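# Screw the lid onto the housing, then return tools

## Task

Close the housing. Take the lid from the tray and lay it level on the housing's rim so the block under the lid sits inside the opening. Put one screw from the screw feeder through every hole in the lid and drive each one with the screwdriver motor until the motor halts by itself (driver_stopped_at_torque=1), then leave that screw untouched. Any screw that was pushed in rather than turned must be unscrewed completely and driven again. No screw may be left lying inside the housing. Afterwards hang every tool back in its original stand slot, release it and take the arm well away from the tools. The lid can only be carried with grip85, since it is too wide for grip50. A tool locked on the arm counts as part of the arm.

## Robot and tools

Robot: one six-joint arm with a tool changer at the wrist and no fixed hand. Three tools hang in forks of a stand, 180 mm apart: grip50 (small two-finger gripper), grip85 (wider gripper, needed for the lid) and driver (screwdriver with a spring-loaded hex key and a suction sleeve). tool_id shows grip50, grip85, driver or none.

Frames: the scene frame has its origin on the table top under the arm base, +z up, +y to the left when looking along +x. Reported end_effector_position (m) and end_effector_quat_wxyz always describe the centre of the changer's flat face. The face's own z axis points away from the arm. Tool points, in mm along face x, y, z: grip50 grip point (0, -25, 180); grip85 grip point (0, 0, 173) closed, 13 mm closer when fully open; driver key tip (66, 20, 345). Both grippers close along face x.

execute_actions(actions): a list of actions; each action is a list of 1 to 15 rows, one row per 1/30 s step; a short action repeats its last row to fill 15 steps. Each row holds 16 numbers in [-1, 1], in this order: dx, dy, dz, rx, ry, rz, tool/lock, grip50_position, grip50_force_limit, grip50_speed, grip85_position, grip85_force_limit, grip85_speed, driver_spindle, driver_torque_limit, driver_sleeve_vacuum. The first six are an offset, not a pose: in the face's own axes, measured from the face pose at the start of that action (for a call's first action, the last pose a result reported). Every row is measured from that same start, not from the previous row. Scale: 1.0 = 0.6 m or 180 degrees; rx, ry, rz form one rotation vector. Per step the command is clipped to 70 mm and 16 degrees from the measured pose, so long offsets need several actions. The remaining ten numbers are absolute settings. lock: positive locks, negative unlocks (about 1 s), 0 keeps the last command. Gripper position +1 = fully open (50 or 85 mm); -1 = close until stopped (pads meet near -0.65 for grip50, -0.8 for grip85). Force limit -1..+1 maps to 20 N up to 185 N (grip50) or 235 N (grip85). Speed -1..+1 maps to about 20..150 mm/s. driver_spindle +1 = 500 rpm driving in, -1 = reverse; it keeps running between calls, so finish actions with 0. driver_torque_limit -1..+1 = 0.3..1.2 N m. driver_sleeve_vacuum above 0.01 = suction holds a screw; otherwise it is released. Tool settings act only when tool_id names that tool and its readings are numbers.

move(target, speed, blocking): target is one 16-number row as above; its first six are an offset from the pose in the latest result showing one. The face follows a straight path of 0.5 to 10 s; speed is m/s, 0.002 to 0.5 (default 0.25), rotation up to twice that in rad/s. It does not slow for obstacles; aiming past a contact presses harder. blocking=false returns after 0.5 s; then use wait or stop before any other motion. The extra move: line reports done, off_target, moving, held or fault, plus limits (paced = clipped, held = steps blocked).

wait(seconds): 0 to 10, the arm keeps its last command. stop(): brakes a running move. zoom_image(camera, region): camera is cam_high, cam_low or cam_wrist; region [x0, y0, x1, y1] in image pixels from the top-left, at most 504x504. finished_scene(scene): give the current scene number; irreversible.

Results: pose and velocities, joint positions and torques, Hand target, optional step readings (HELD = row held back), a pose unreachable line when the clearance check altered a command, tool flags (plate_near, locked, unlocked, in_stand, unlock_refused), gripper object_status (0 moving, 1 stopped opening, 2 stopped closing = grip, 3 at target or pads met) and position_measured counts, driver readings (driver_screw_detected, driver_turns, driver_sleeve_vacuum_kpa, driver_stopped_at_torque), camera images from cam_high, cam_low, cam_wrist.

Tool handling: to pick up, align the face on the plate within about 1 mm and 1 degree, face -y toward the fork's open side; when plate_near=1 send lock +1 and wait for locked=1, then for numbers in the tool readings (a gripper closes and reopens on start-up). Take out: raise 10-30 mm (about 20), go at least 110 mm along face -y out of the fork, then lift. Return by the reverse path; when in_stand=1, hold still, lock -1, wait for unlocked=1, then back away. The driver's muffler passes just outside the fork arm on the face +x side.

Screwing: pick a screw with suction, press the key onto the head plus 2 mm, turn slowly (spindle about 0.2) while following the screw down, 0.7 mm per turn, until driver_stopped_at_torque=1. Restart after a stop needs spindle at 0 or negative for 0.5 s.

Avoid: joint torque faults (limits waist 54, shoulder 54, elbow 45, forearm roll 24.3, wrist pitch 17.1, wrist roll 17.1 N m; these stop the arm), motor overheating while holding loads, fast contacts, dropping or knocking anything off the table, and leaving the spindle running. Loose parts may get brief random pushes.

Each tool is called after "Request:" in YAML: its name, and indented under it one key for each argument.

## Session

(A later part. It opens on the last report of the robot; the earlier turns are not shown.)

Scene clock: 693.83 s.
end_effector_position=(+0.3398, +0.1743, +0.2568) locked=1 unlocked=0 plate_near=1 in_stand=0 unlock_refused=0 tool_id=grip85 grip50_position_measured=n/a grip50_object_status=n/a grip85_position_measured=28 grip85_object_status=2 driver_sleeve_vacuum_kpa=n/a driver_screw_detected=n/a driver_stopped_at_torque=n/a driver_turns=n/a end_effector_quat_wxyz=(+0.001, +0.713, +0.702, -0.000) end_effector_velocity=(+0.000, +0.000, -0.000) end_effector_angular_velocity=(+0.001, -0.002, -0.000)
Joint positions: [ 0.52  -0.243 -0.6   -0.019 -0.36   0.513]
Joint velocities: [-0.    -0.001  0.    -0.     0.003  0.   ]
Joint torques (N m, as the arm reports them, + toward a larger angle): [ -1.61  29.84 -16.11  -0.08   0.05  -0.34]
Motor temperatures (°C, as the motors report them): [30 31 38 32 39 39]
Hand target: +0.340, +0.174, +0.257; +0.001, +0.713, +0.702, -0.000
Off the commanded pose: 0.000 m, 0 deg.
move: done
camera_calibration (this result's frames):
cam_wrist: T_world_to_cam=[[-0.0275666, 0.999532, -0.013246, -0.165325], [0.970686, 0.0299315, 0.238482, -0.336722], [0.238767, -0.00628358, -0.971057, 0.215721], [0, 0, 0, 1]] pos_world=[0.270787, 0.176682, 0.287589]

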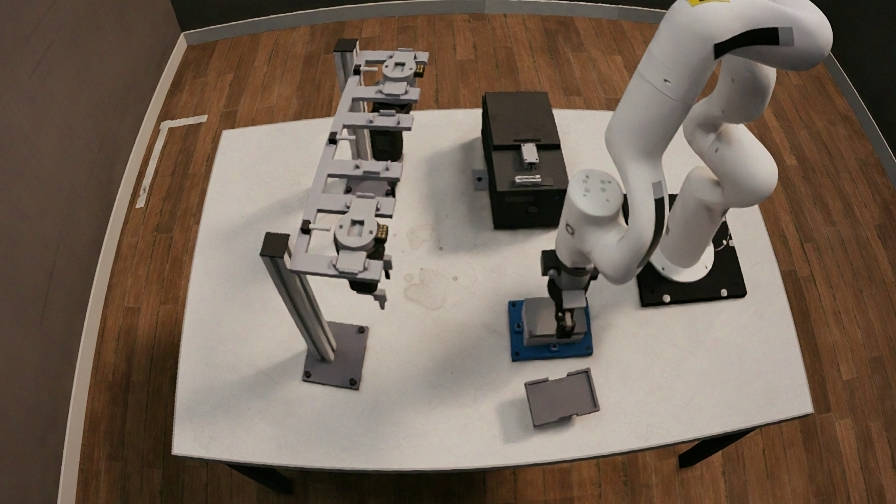

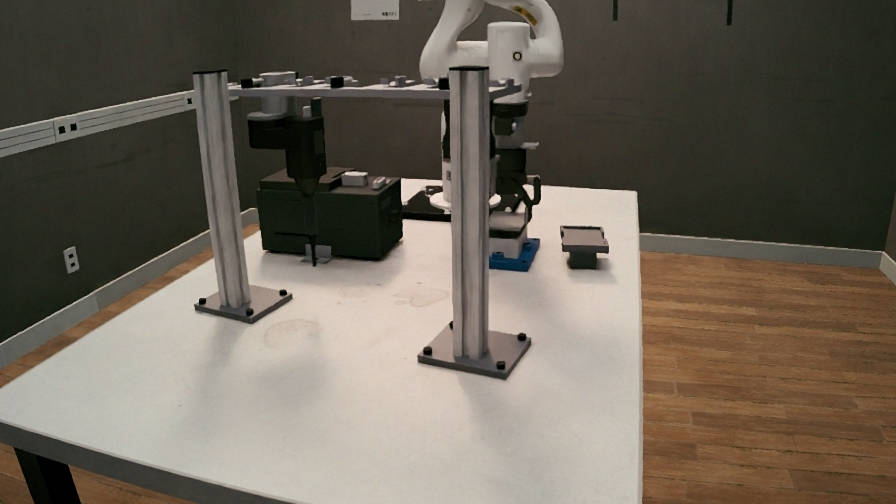

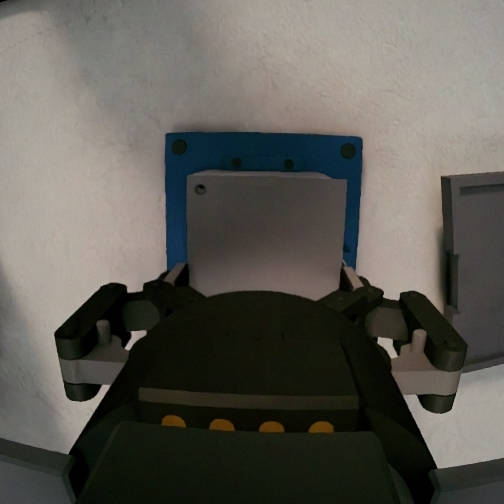

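Request:
execute_actions:
  actions:
    - [[-0.0038,0,0.008,0,0,0,0,0,0,0,-1,0,-0.6,0,0,0]]

Request:
zoom_image:
  camera: "cam_wrist"
  region: [170, 150, 370, 250]

Scene clock: 746.30 s.
end_effector_position=(+0.3398, +0.1720, +0.2521) locked=1 unlocked=0 plate_near=1 in_stand=0 unlock_refused=0 tool_id=grip85 grip50_position_measured=n/a grip50_object_status=n/a grip85_position_measured=28 grip85_object_status=2 driver_sleeve_vacuum_kpa=n/a driver_screw_detected=n/a driver_stopped_at_torque=n/a driver_turns=n/a end_effector_quat_wxyz=(+0.001, +0.713, +0.702, +0.000) end_effector_velocity=(-0.000, -0.000, +0.000) end_effector_angular_velocity=(-0.000, +0.000, +0.001)
Joint positions: [ 0.514 -0.252 -0.596 -0.02  -0.347  0.508]
Joint velocities: [ 0.     0.001  0.     0.    -0.    -0.001]
Joint torques (N m, as the arm reports them, + toward a larger angle): [ -1.23  30.7  -16.18   0.2    0.02  -0.34]
Motor temperatures (°C, as the motors report them): [30 31 37 32 39 39]
Hand target: +0.340, +0.172, +0.252; +0.001, +0.713, +0.702, -0.000
Off the commanded pose: 0.000 m, 0 deg.
Step readings (end_effector_position):
0: (+0.3398, +0.1742, +0.2567)
1: (+0.3398, +0.1742, +0.2567)
2: (+0.3399, +0.1740, +0.2562)
4: (+0.3399, +0.1728, +0.2538)
8: (+0.3397, +0.1720, +0.2521)
15: end_effector_position above
camera_calibration (this result's frames):
cam_wrist: T_world_to_cam=[[-0.0275643, 0.999532, -0.0132345, -0.163118], [0.970664, 0.029927, 0.238569, -0.335521], [0.238853, -0.00627034, -0.971035, 0.211046], [0, 0, 0, 1]] pos_world=[0.270774, 0.174406, 0.282819]

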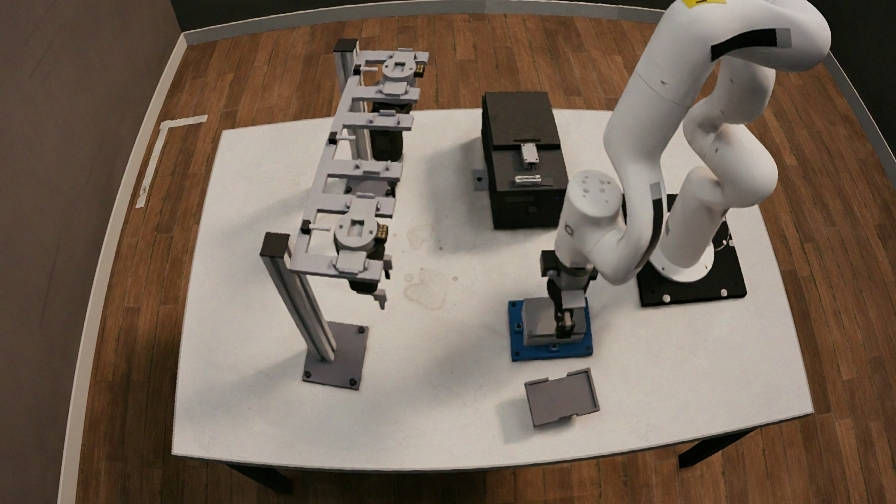

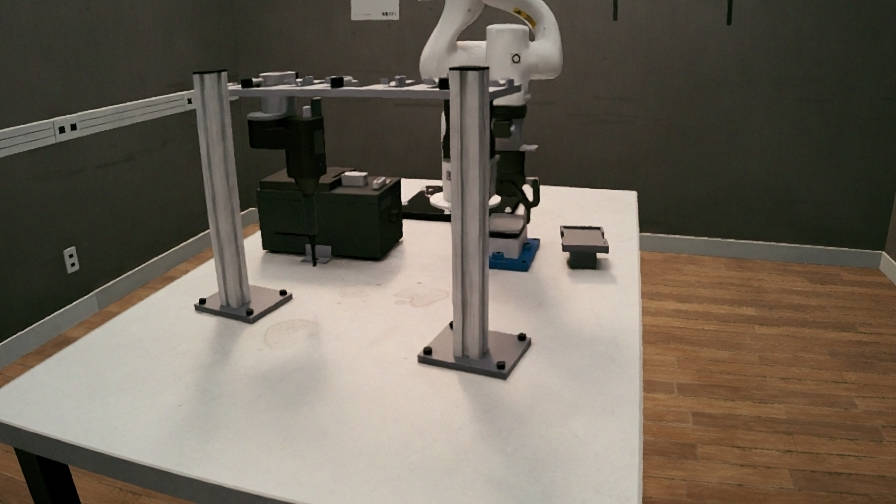

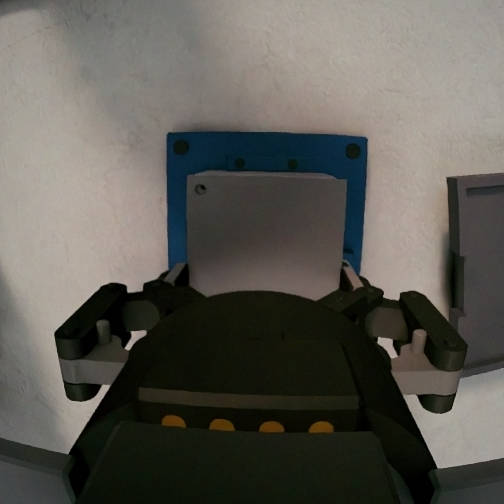

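Region (170, 150, 370, 250) of cam_wrist's 504x504 image, scaled by 2.520, with more detail than that image has.

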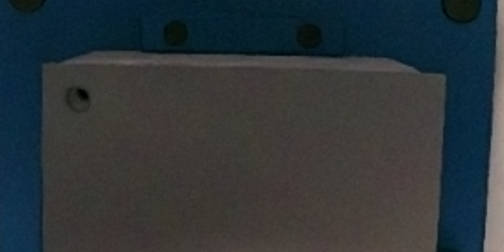

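Request:
execute_actions:
  actions:
    - [[0,0,0.005,0,0,0,0,0,0,0,-1,0,-0.6,0,0,0]]
    - [[0,0,0.005,0,0,0,0,0,0,0,-1,0,-0.6,0,0,0]]
    - [[0,0,0.005,0,0,0,0,0,0,0,-1,0,-0.6,0,0,0]]
    - [[0,0,0.005,0,0,0,0,0,0,0,-1,0,-0.6,0,0,0]]

Request:
zoom_image:
  camera: "cam_wrist"
  region: [170, 150, 370, 250]

Request:
zoom_image:
  camera: "cam_low"
  region: [470, 170, 570, 280]

Scene clock: 758.30 s.
end_effector_position=(+0.3399, +0.1720, +0.2401) locked=1 unlocked=0 plate_near=1 in_stand=0 unlock_refused=0 tool_id=grip85 grip50_position_measured=n/a grip50_object_status=n/a grip85_position_measured=28 grip85_object_status=2 driver_sleeve_vacuum_kpa=n/a driver_screw_detected=n/a driver_stopped_at_torque=n/a driver_turns=n/a end_effector_quat_wxyz=(+0.001, +0.713, +0.702, +0.000) end_effector_velocity=(+0.000, -0.000, +0.000) end_effector_angular_velocity=(+0.000, -0.000, -0.001)
Joint positions: [ 0.514 -0.282 -0.594 -0.022 -0.315  0.51 ]
Joint velocities: [-0.    -0.    -0.001 -0.    -0.     0.   ]
Joint torques (N m, as the arm reports them, + toward a larger angle): [ -2.02  31.   -15.34  -0.39  -0.02  -0.19]
Motor temperatures (°C, as the motors report them): [30 31 37 32 39 39]
Hand target: +0.340, +0.172, +0.240; +0.001, +0.713, +0.702, +0.000
Off the commanded pose: 0.000 m, 0 deg.
Step readings (end_effector_position; steps 1 to 15: 1st action; 16 to 30: 2nd action; 31 to 45: 3rd action; 46 to 60: 4th action):
0: (+0.3398, +0.1720, +0.2520)
1: (+0.3398, +0.1720, +0.2520)
2: (+0.3399, +0.1720, +0.2516)
4: (+0.3399, +0.1720, +0.2502)
8: (+0.3398, +0.1719, +0.2491)
15: (+0.3398, +0.1720, +0.2491)
16: (+0.3398, +0.1720, +0.2491)
17: (+0.3399, +0.1720, +0.2487)
19: (+0.3399, +0.1720, +0.2472)
23: (+0.3398, +0.1719, +0.2461)
30: (+0.3399, +0.1720, +0.2461)
31: (+0.3399, +0.1720, +0.2461)
32: (+0.3399, +0.1720, +0.2457)
34: (+0.3399, +0.1720, +0.2442)
38: (+0.3398, +0.1719, +0.2432)
45: (+0.3399, +0.1720, +0.2431)
46: (+0.3399, +0.1720, +0.2431)
47: (+0.3399, +0.1720, +0.2427)
49: (+0.3399, +0.1720, +0.2412)
53: (+0.3398, +0.1719, +0.2402)
60: end_effector_position above
camera_calibration (this result's frames):
cam_wrist: T_world_to_cam=[[-0.0275424, 0.999533, -0.0132033, -0.16328], [0.970624, 0.0298994, 0.238737, -0.332755], [0.239021, -0.00624001, -0.970994, 0.199382], [0, 0, 0, 1]] pos_world=[0.270826, 0.174397, 0.270884]

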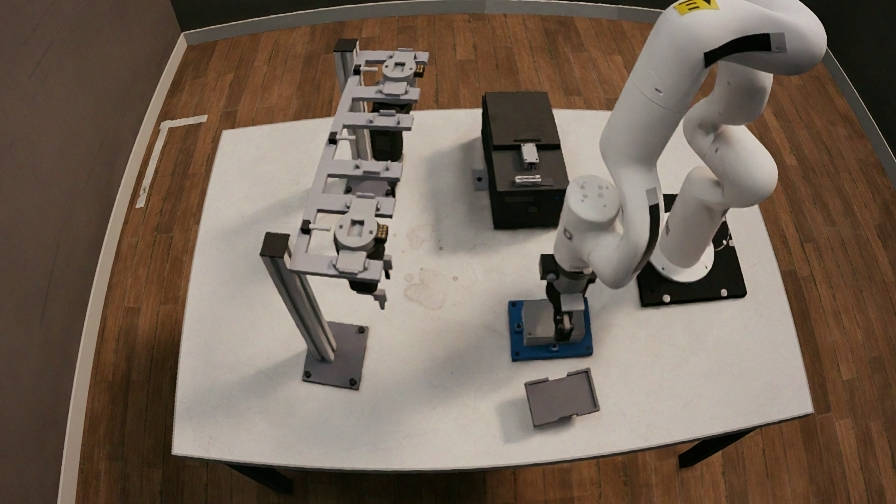

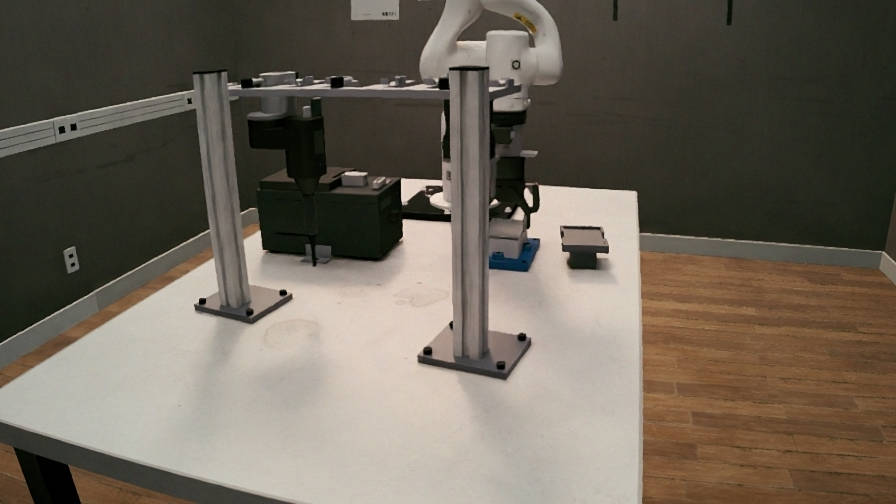

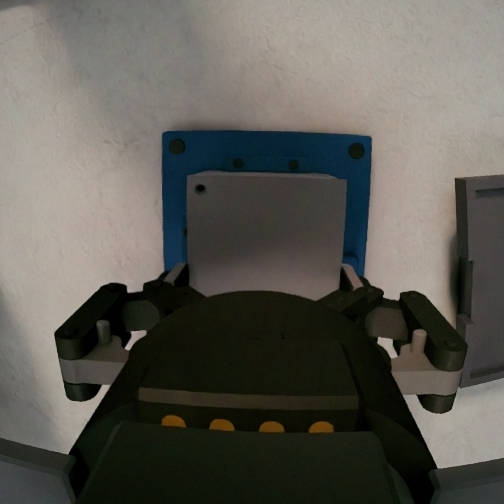

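Region (170, 150, 370, 250) of cam_wrist's 504x504 image, scaled by 2.520, with more detail than that image has.

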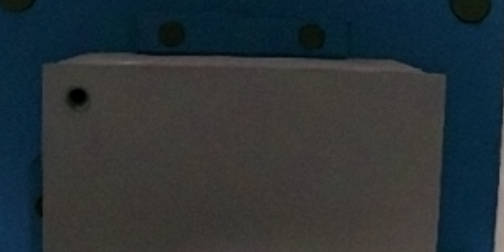

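Region (470, 170, 570, 280) of cam_low's 896x504 image, scaled by 4.582, with more detail than that image has; it fills the left 458 columns of this view, and the rest is white.

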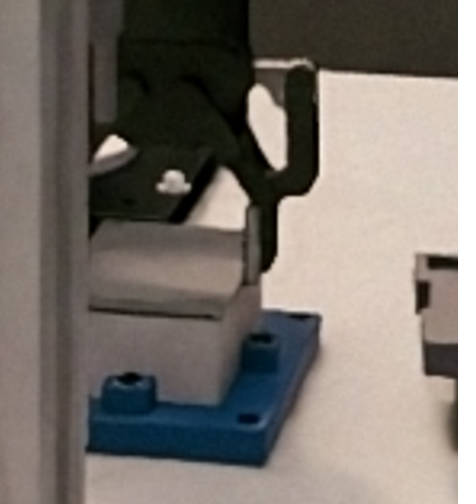

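Request:
execute_actions:
  actions:
    - [[0,0,0.0025,0,0,0,0,0,0,0,-1,0,-0.6,0,0,0]]
    - [[0,0,0.0025,0,0,0,0,0,0,0,-1,0,-0.6,0,0,0]]
    - [[0,0,0.0025,0,0,0,0,0,0,0,-1,0,-0.6,0,0,0]]

Request:
zoom_image:
  camera: "cam_wrist"
  region: [170, 150, 370, 250]

Request:
zoom_image:
  camera: "cam_low"
  region: [470, 170, 570, 280]

Scene clock: 767.43 s.
end_effector_position=(+0.3402, +0.1720, +0.2390) locked=1 unlocked=0 plate_near=1 in_stand=0 unlock_refused=0 tool_id=grip85 grip50_position_measured=n/a grip50_object_status=n/a grip85_position_measured=28 grip85_object_status=2 driver_sleeve_vacuum_kpa=n/a driver_screw_detected=n/a driver_stopped_at_torque=n/a driver_turns=n/a end_effector_quat_wxyz=(+0.001, +0.713, +0.702, -0.002) end_effector_velocity=(-0.000, -0.000, -0.000) end_effector_angular_velocity=(-0.001, +0.002, -0.001)
Joint positions: [ 0.514 -0.287 -0.596 -0.023 -0.316  0.511]
Joint velocities: [-0.    -0.     0.    -0.    -0.001  0.001]
Joint torques (N m, as the arm reports them, + toward a larger angle): [ -2.15 -12.11  -2.55  -0.46   6.78  -0.21]
Motor temperatures (°C, as the motors report them): [30 31 37 32 39 39]
Hand target: +0.340, +0.172, +0.238; +0.001, +0.713, +0.702, -0.001
Off the commanded pose: 0.001 m, 0 deg.
Step readings (end_effector_position; steps 1 to 15: 1st action; 16 to 30: 2nd action; 31 to 45: 3rd action):
0: (+0.3399, +0.1720, +0.2401)
1: (+0.3399, +0.1720, +0.2401)
2: (+0.3399, +0.1720, +0.2399)
4: (+0.3400, +0.1720, +0.2397)
8: (+0.3401, +0.1720, +0.2395)
15: (+0.3401, +0.1720, +0.2393)
16: (+0.3401, +0.1720, +0.2393)
17: (+0.3401, +0.1720, +0.2392)
19: (+0.3402, +0.1721, +0.2391)
23: (+0.3402, +0.1721, +0.2390)
30: (+0.3400, +0.1720, +0.2390)
31: (+0.3400, +0.1720, +0.2390)
32: (+0.3400, +0.1720, +0.2390)
34: (+0.3401, +0.1720, +0.2390)
38: (+0.3401, +0.1720, +0.2390)
45: end_effector_position above
camera_calibration (this result's frames):
cam_wrist: T_world_to_cam=[[-0.0274856, 0.999509, -0.0150245, -0.162903], [0.97135, 0.0302546, 0.23572, -0.332319], [0.236059, -0.00811511, -0.971705, 0.199667], [0, 0, 0, 1]] pos_world=[0.271188, 0.174498, 0.269904]

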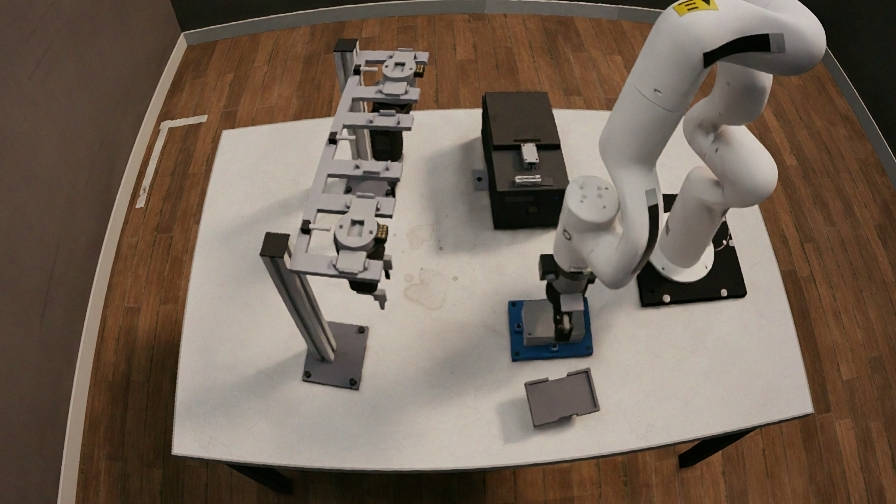

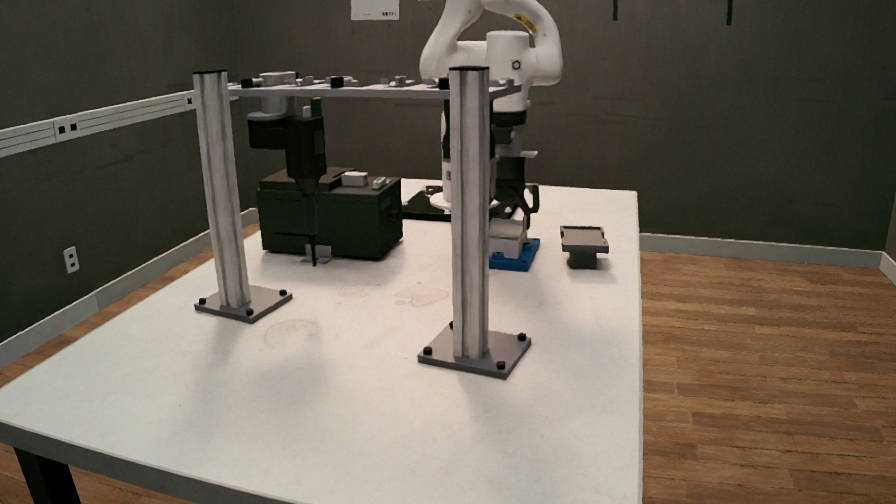

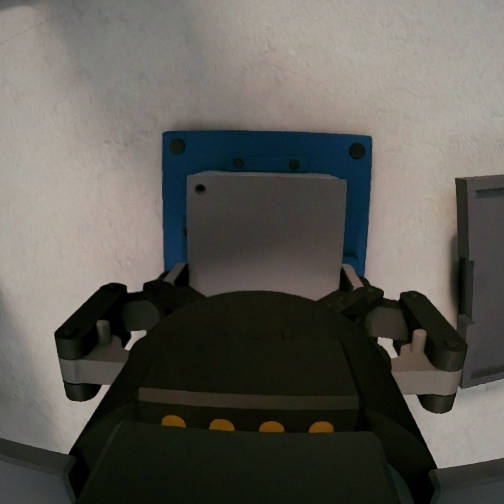

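Region (170, 150, 370, 250) of cam_wrist's 504x504 image, scaled by 2.520, with more detail than that image has.

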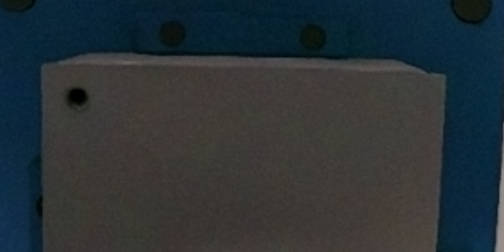

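Region (470, 170, 570, 280) of cam_low's 896x504 image, scaled by 4.582, with more detail than that image has; it fills the left 458 columns of this view, and the rest is white.

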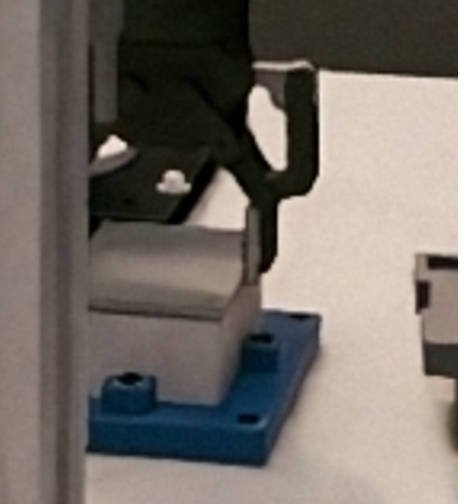

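Request:
execute_actions:
  actions:
    - [[0,-0.001,-0.001,0,0,0,0,0,0,0,-1,0,-0.6,0,0,0]]
    - [[0,0,0,0,0,0,0,0,0,0,1,0,-0.6,0,0,0]]
    - [[0,0,0,0,0,0,0,0,0,0,1,0,-0.6,0,0,0]]

Request:
zoom_image:
  camera: "cam_wrist"
  region: [160, 150, 380, 290]

Request:
zoom_image:
  camera: "cam_low"
  region: [470, 190, 560, 280]

Scene clock: 780.10 s.
end_effector_position=(+0.3394, +0.1719, +0.2391) locked=1 unlocked=0 plate_near=1 in_stand=0 unlock_refused=0 tool_id=grip85 grip50_position_measured=n/a grip50_object_status=n/a grip85_position_measured=3 grip85_object_status=3 driver_sleeve_vacuum_kpa=n/a driver_screw_detected=n/a driver_stopped_at_torque=n/a driver_turns=n/a end_effector_quat_wxyz=(+0.001, +0.713, +0.702, -0.001) end_effector_velocity=(-0.000, -0.000, -0.000) end_effector_angular_velocity=(-0.001, +0.001, +0.001)
Joint positions: [ 0.515 -0.285 -0.594 -0.023 -0.315  0.512]
Joint velocities: [-0.    -0.     0.    -0.001 -0.001 -0.001]
Joint torques (N m, as the arm reports them, + toward a larger angle): [ -2.06  30.09 -14.82  -0.37  -0.2   -0.27]
Motor temperatures (°C, as the motors report them): [30 30 37 32 40 39]
Hand target: +0.339, +0.172, +0.239; +0.001, +0.713, +0.702, -0.001
Off the commanded pose: 0.000 m, 0 deg.
Step readings (end_effector_position; steps 1 to 15: 1st action; 16 to 30: 2nd action; 31 to 45: 3rd action):
0: (+0.3402, +0.1720, +0.2390)
1: (+0.3402, +0.1720, +0.2390)
2: (+0.3401, +0.1720, +0.2391)
4: (+0.3398, +0.1720, +0.2393)
8: (+0.3397, +0.1719, +0.2393)
15: (+0.3397, +0.1720, +0.2394)
16: (+0.3397, +0.1720, +0.2394)
17: (+0.3396, +0.1720, +0.2391)
19: (+0.3391, +0.1719, +0.2384)
23: (+0.3383, +0.1715, +0.2380)
30: (+0.3395, +0.1719, +0.2391)
31: (+0.3395, +0.1719, +0.2391)
32: (+0.3395, +0.1720, +0.2391)
34: (+0.3394, +0.1719, +0.2390)
38: (+0.3394, +0.1719, +0.2390)
45: end_effector_position above
camera_calibration (this result's frames):
cam_wrist: T_world_to_cam=[[-0.0274437, 0.999514, -0.014806, -0.162897], [0.971252, 0.0301656, 0.236135, -0.331709], [0.236467, -0.00789991, -0.971607, 0.199732], [0, 0, 0, 1]] pos_world=[0.270472, 0.174402, 0.269977]

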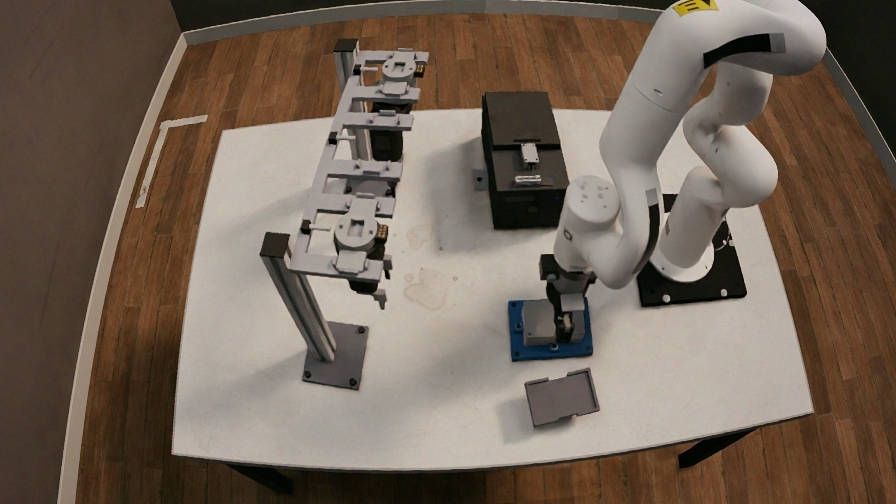

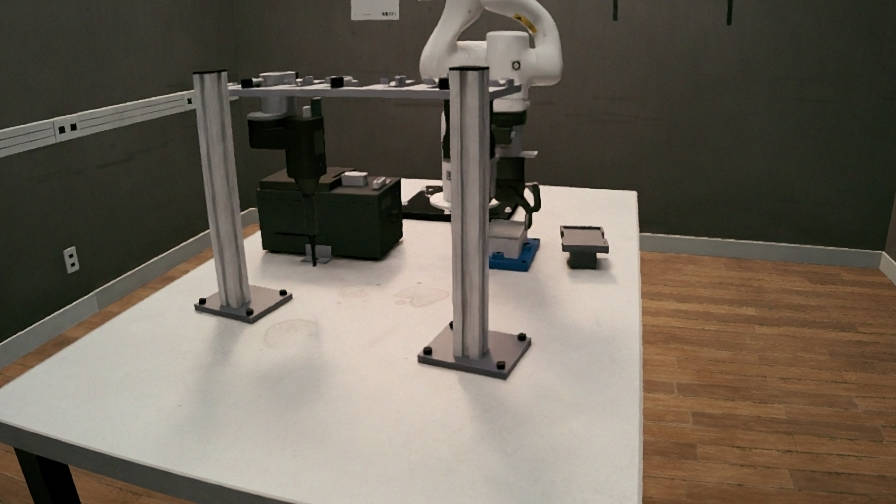

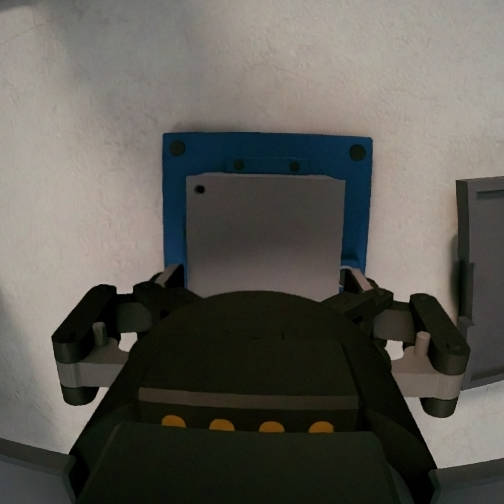

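Region (160, 150, 380, 290) of cam_wrist's 504x504 image, scaled by 2.291, with more detail than that image has; it fills the top 321 rows of this view, and the rest is white.

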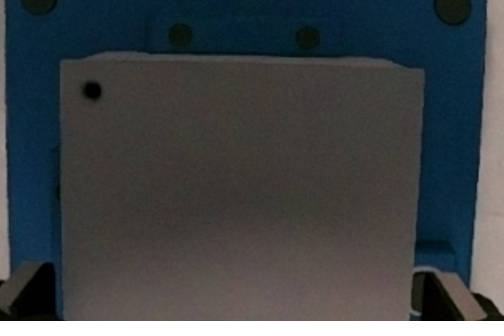

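Region (470, 190, 560, 280) of cam_low's 896x504 image, scaled by 5.600, with more detail than that image has.

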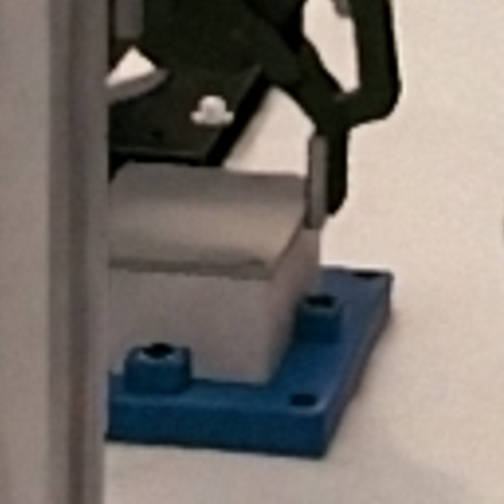

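Request:
move:
  target: [0,0,-0.06,0,0,0,0,0,0,0,1,0,0,0,0,0]
  speed: 0.12

Request:
move:
  target: [0,0.17,-0.22,0,0,0.05,0,0,0,0,1,0,0,0,0,0]
  speed: 0.3

Scene clock: 795.87 s.
end_effector_position=(+0.3394, +0.1720, +0.2749) locked=1 unlocked=0 plate_near=1 in_stand=0 unlock_refused=0 tool_id=grip85 grip50_position_measured=n/a grip50_object_status=n/a grip85_position_measured=3 grip85_object_status=3 driver_sleeve_vacuum_kpa=n/a driver_screw_detected=n/a driver_stopped_at_torque=n/a driver_turns=n/a end_effector_quat_wxyz=(+0.000, +0.713, +0.702, -0.002) end_effector_velocity=(+0.000, -0.000, +0.001) end_effector_angular_velocity=(-0.000, +0.000, +0.000)
Joint positions: [ 0.515 -0.198 -0.603 -0.017 -0.411  0.507]
Joint velocities: [-0.     0.001 -0.    -0.    -0.002 -0.   ]
Joint torques (N m, as the arm reports them, + toward a larger angle): [ -1.36  28.91 -16.03   0.05   0.09  -0.22]
Motor temperatures (°C, as the motors report them): [30 30 37 32 40 39]
Hand target: +0.340, +0.172, +0.275; +0.001, +0.713, +0.702, -0.001
Off the commanded pose: 0.000 m, 0 deg.
move: done
camera_calibration (this result's frames):
cam_wrist: T_world_to_cam=[[-0.0275113, 0.999512, -0.0148106, -0.162458], [0.97133, 0.0302298, 0.235807, -0.340089], [0.23614, -0.00789862, -0.971687, 0.234669], [0, 0, 0, 1]] pos_world=[0.270454, 0.174513, 0.305814]

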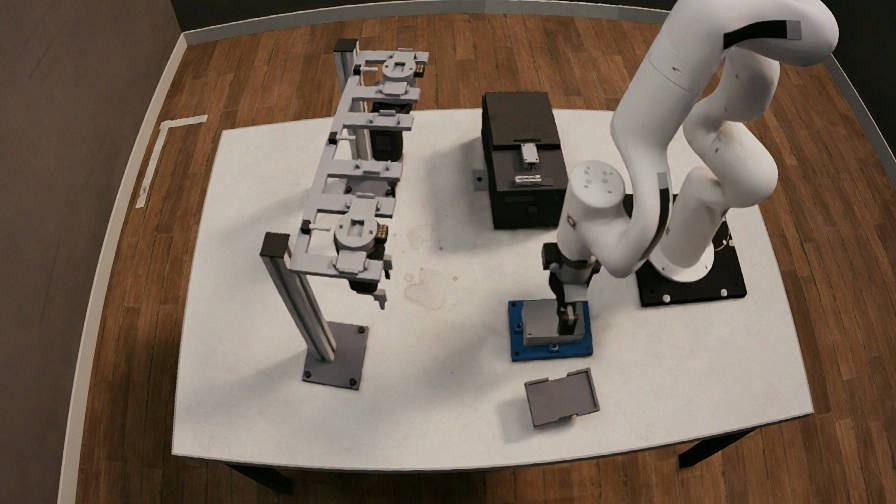

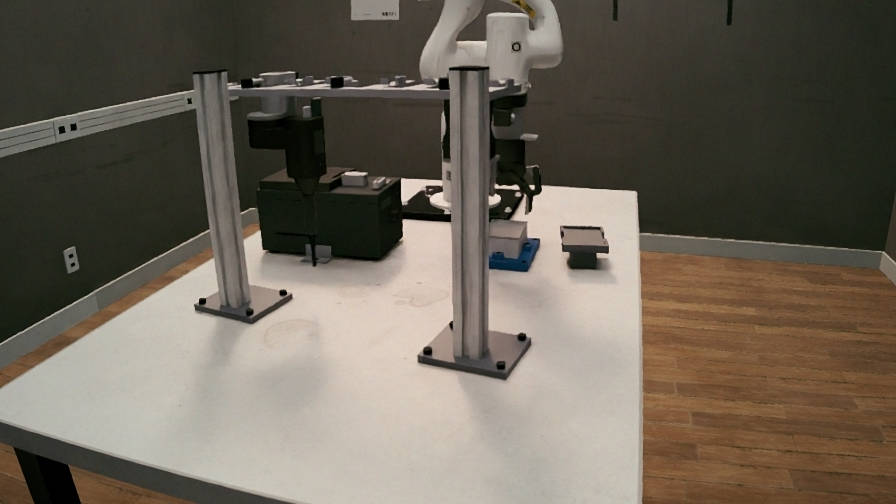

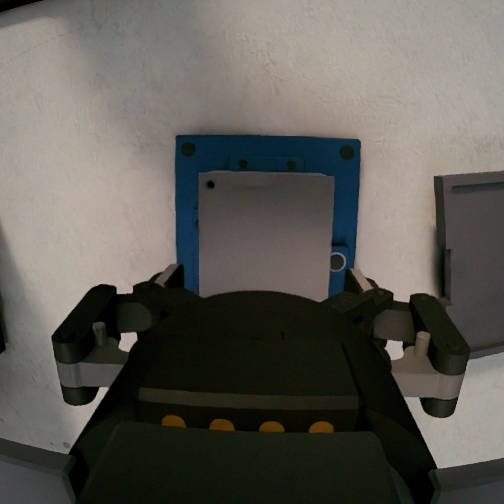

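Scene clock: 796.90 s.
end_effector_position=(+0.4412, +0.1709, +0.4061) locked=1 unlocked=0 plate_near=1 in_stand=0 unlock_refused=0 tool_id=grip85 grip50_position_measured=n/a grip50_object_status=n/a grip85_position_measured=3 grip85_object_status=3 driver_sleeve_vacuum_kpa=n/a driver_screw_detected=n/a driver_stopped_at_torque=n/a driver_turns=n/a end_effector_quat_wxyz=(+0.000, +0.765, +0.644, -0.002) end_effector_velocity=(+0.002, +0.000, +0.003) end_effector_angular_velocity=(+0.001, -0.002, -0.003)
Joint positions: [ 0.416 -0.184 -0.952 -0.01  -0.775  0.555]
Joint velocities: [-0.001 -0.001 -0.009  0.001 -0.006  0.002]
Joint torques (N m, as the arm reports them, + toward a larger angle): [ -1.33  36.25 -21.05   0.29  -0.07  -0.22]
Motor temperatures (°C, as the motors report them): [30 30 37 32 40 39]
Hand target: +0.442, +0.171, +0.407; +0.000, +0.765, +0.644, -0.001
Off the commanded pose: 0.001 m, 0 deg.
move: done
camera_calibration (this result's frames):
cam_wrist: T_world_to_cam=[[0.128562, 0.991584, -0.0152908, -0.223845], [0.964377, -0.12141, 0.235027, -0.440559], [0.231192, -0.0449616, -0.971869, 0.346723], [0, 0, 0, 1]] pos_world=[0.373483, 0.184062, 0.43709]

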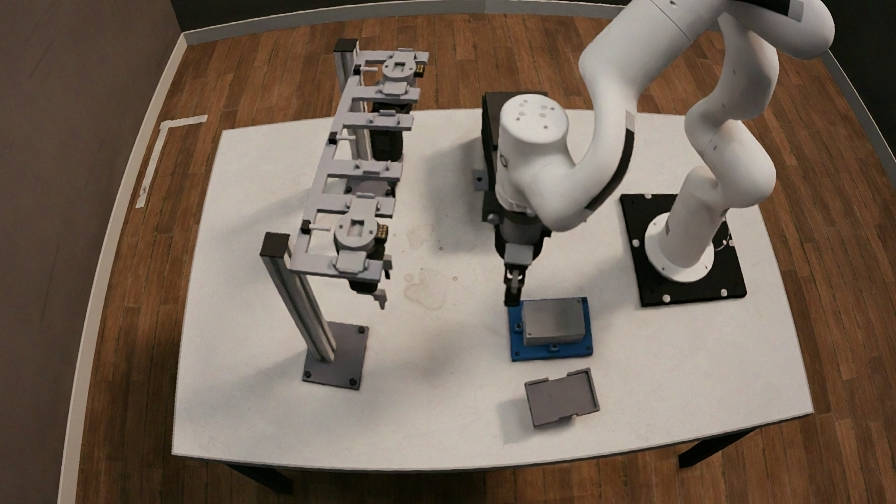

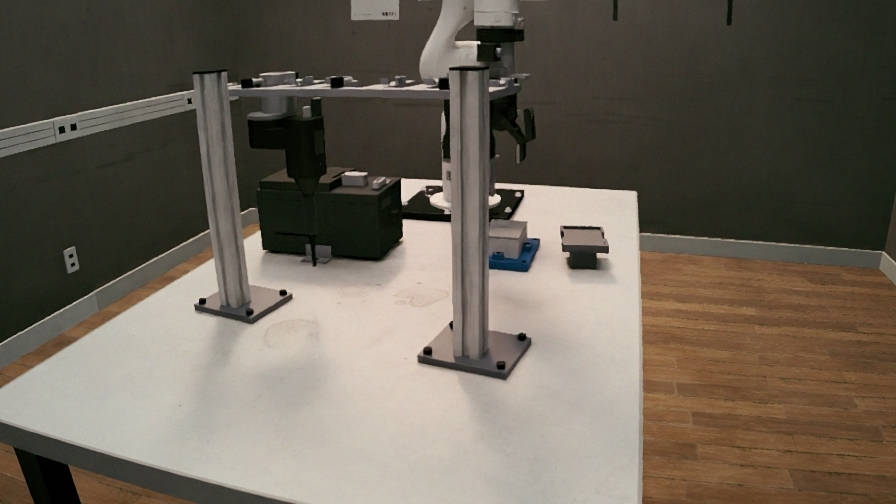

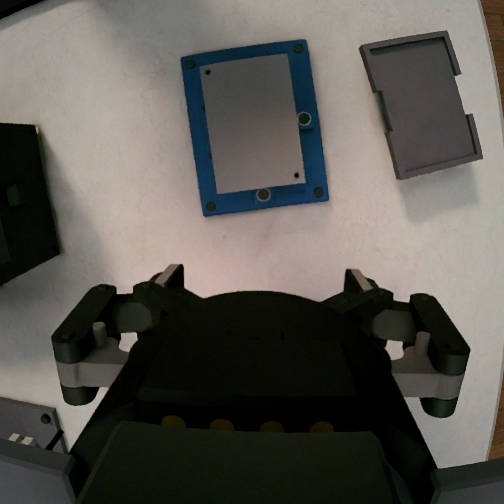

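Request:
move:
  target: [-0.2275,0.175,-0.0415,-0.0017,0.001,0.0018,0,0,0,0,1,0,0,0,0,0]
  speed: 0.3

Scene clock: 813.83 s.
end_effector_position=(+0.5210, +0.0187, +0.4313) locked=1 unlocked=0 plate_near=1 in_stand=0 unlock_refused=0 tool_id=grip85 grip50_position_measured=n/a grip50_object_status=n/a grip85_position_measured=3 grip85_object_status=3 driver_sleeve_vacuum_kpa=n/a driver_screw_detected=n/a driver_stopped_at_torque=n/a driver_turns=n/a end_effector_quat_wxyz=(+0.001, +0.767, +0.642, +0.001) end_effector_velocity=(+0.001, -0.001, +0.001) end_effector_angular_velocity=(+0.000, -0.000, +0.000)
Joint positions: [ 0.083 -0.266 -1.115 -0.01  -0.847  0.226]
Joint velocities: [-0.002 -0.002 -0.004  0.    -0.002 -0.003]
Joint torques (N m, as the arm reports them, + toward a larger angle): [ -1.62  41.17 -21.23   0.32   0.13  -0.33]
Motor temperatures (°C, as the motors report them): [30 31 37 32 40 39]
Hand target: +0.521, +0.018, +0.431; +0.002, +0.767, +0.642, +0.001
Off the commanded pose: 0.000 m, 0 deg.
move: done
camera_calibration (this result's frames):
cam_wrist: T_world_to_cam=[[0.133784, 0.99093, -0.0126652, -0.0867142], [0.962328, -0.126849, 0.240489, -0.543135], [0.236701, -0.0443617, -0.970569, 0.342517], [0, 0, 0, 1]] pos_world=[0.453201, 0.0322262, 0.461957]

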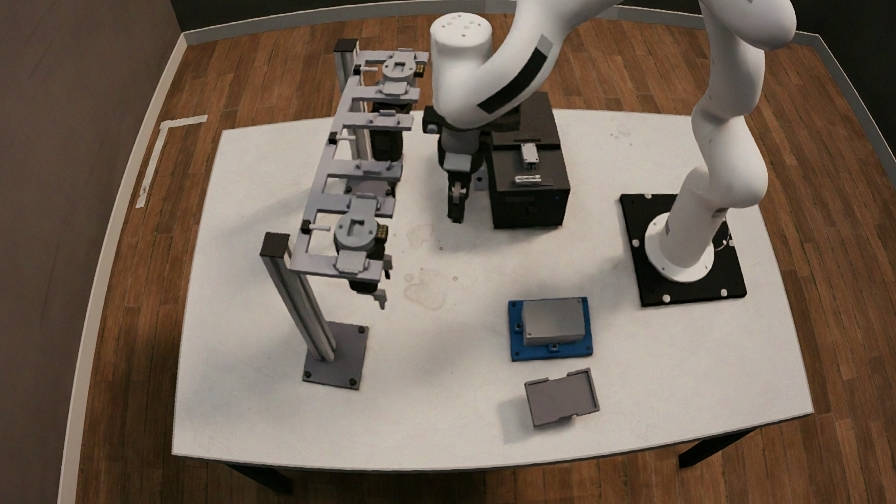

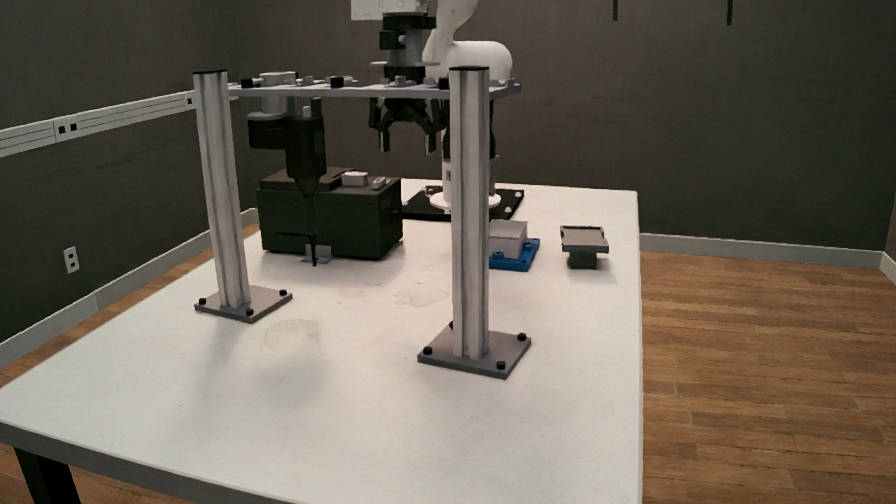

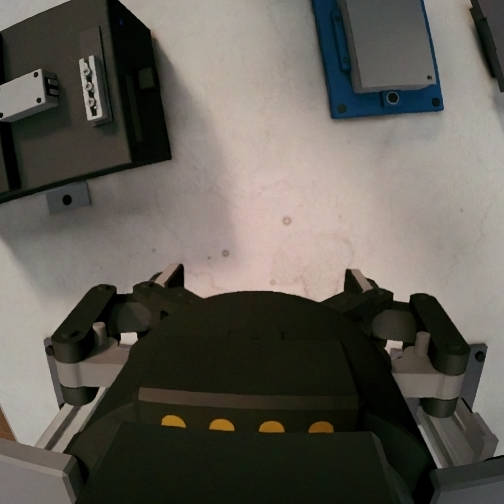

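Request:
move:
  target: [-0.0006,0.2209,0,0,0,0,0,0,0,0,1,0,0,0,0,0]
  speed: 0.12

Scene clock: 820.47 s.
end_effector_position=(+0.6512, -0.0051, +0.4317) locked=1 unlocked=0 plate_near=1 in_stand=0 unlock_refused=0 tool_id=grip85 grip50_position_measured=n/a grip50_object_status=n/a grip85_position_measured=3 grip85_object_status=3 driver_sleeve_vacuum_kpa=n/a driver_screw_detected=n/a driver_stopped_at_torque=n/a driver_turns=n/a end_effector_quat_wxyz=(+0.001, +0.767, +0.642, +0.001) end_effector_velocity=(+0.001, -0.000, +0.000) end_effector_angular_velocity=(+0.000, -0.001, -0.000)
Joint positions: [ 0.038 -0.584 -1.553 -0.009 -0.967  0.179]
Joint velocities: [-0.    -0.002 -0.004  0.    -0.001 -0.   ]
Joint torques (N m, as the arm reports them, + toward a larger angle): [ -1.67  59.47 -21.97   0.54  -0.05  -0.24]
Motor temperatures (°C, as the motors report them): [30 31 38 32 40 39]
Hand target: +0.651, -0.005, +0.432; +0.001, +0.767, +0.642, +0.001
Off the commanded pose: 0.000 m, 0 deg.
move: done
camera_calibration (this result's frames):
cam_wrist: T_world_to_cam=[[0.133582, 0.990957, -0.0126179, -0.0803942], [0.962379, -0.126669, 0.240376, -0.671542], [0.236604, -0.0442532, -0.970598, 0.311107], [0, 0, 0, 1]] pos_world=[0.583408, 0.00837101, 0.462368]

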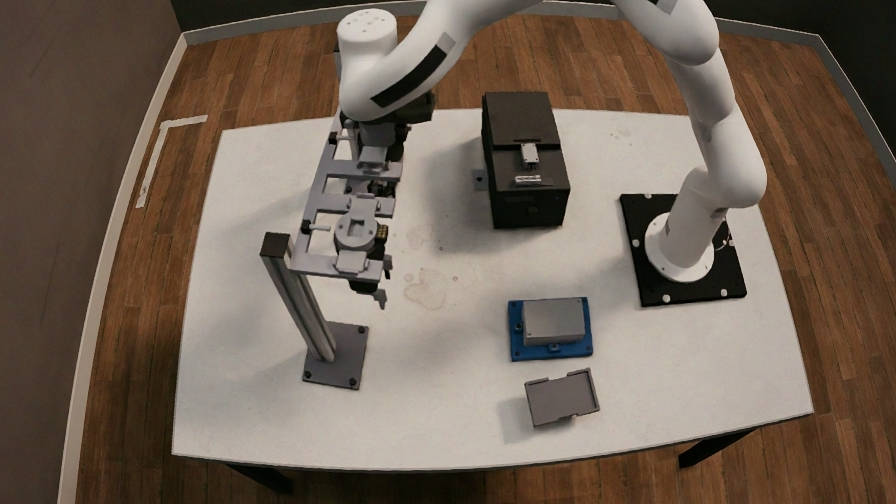

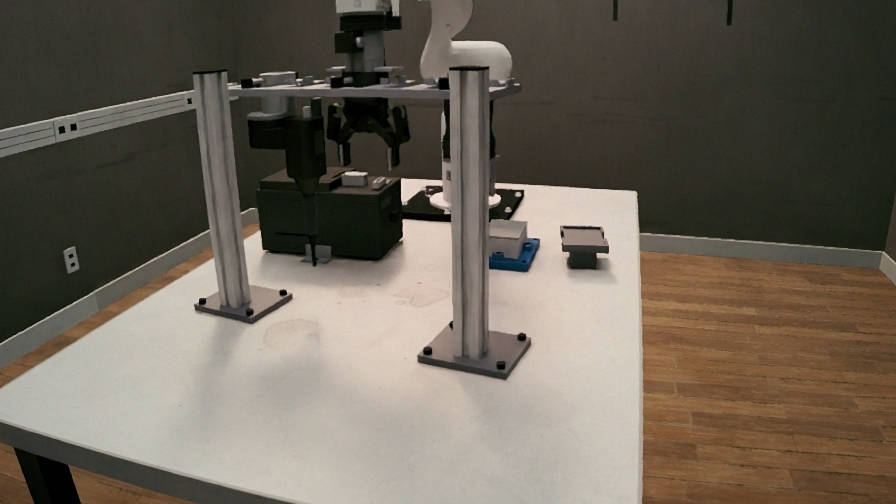

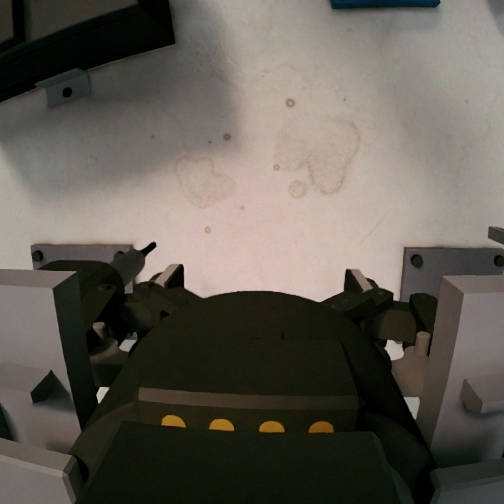

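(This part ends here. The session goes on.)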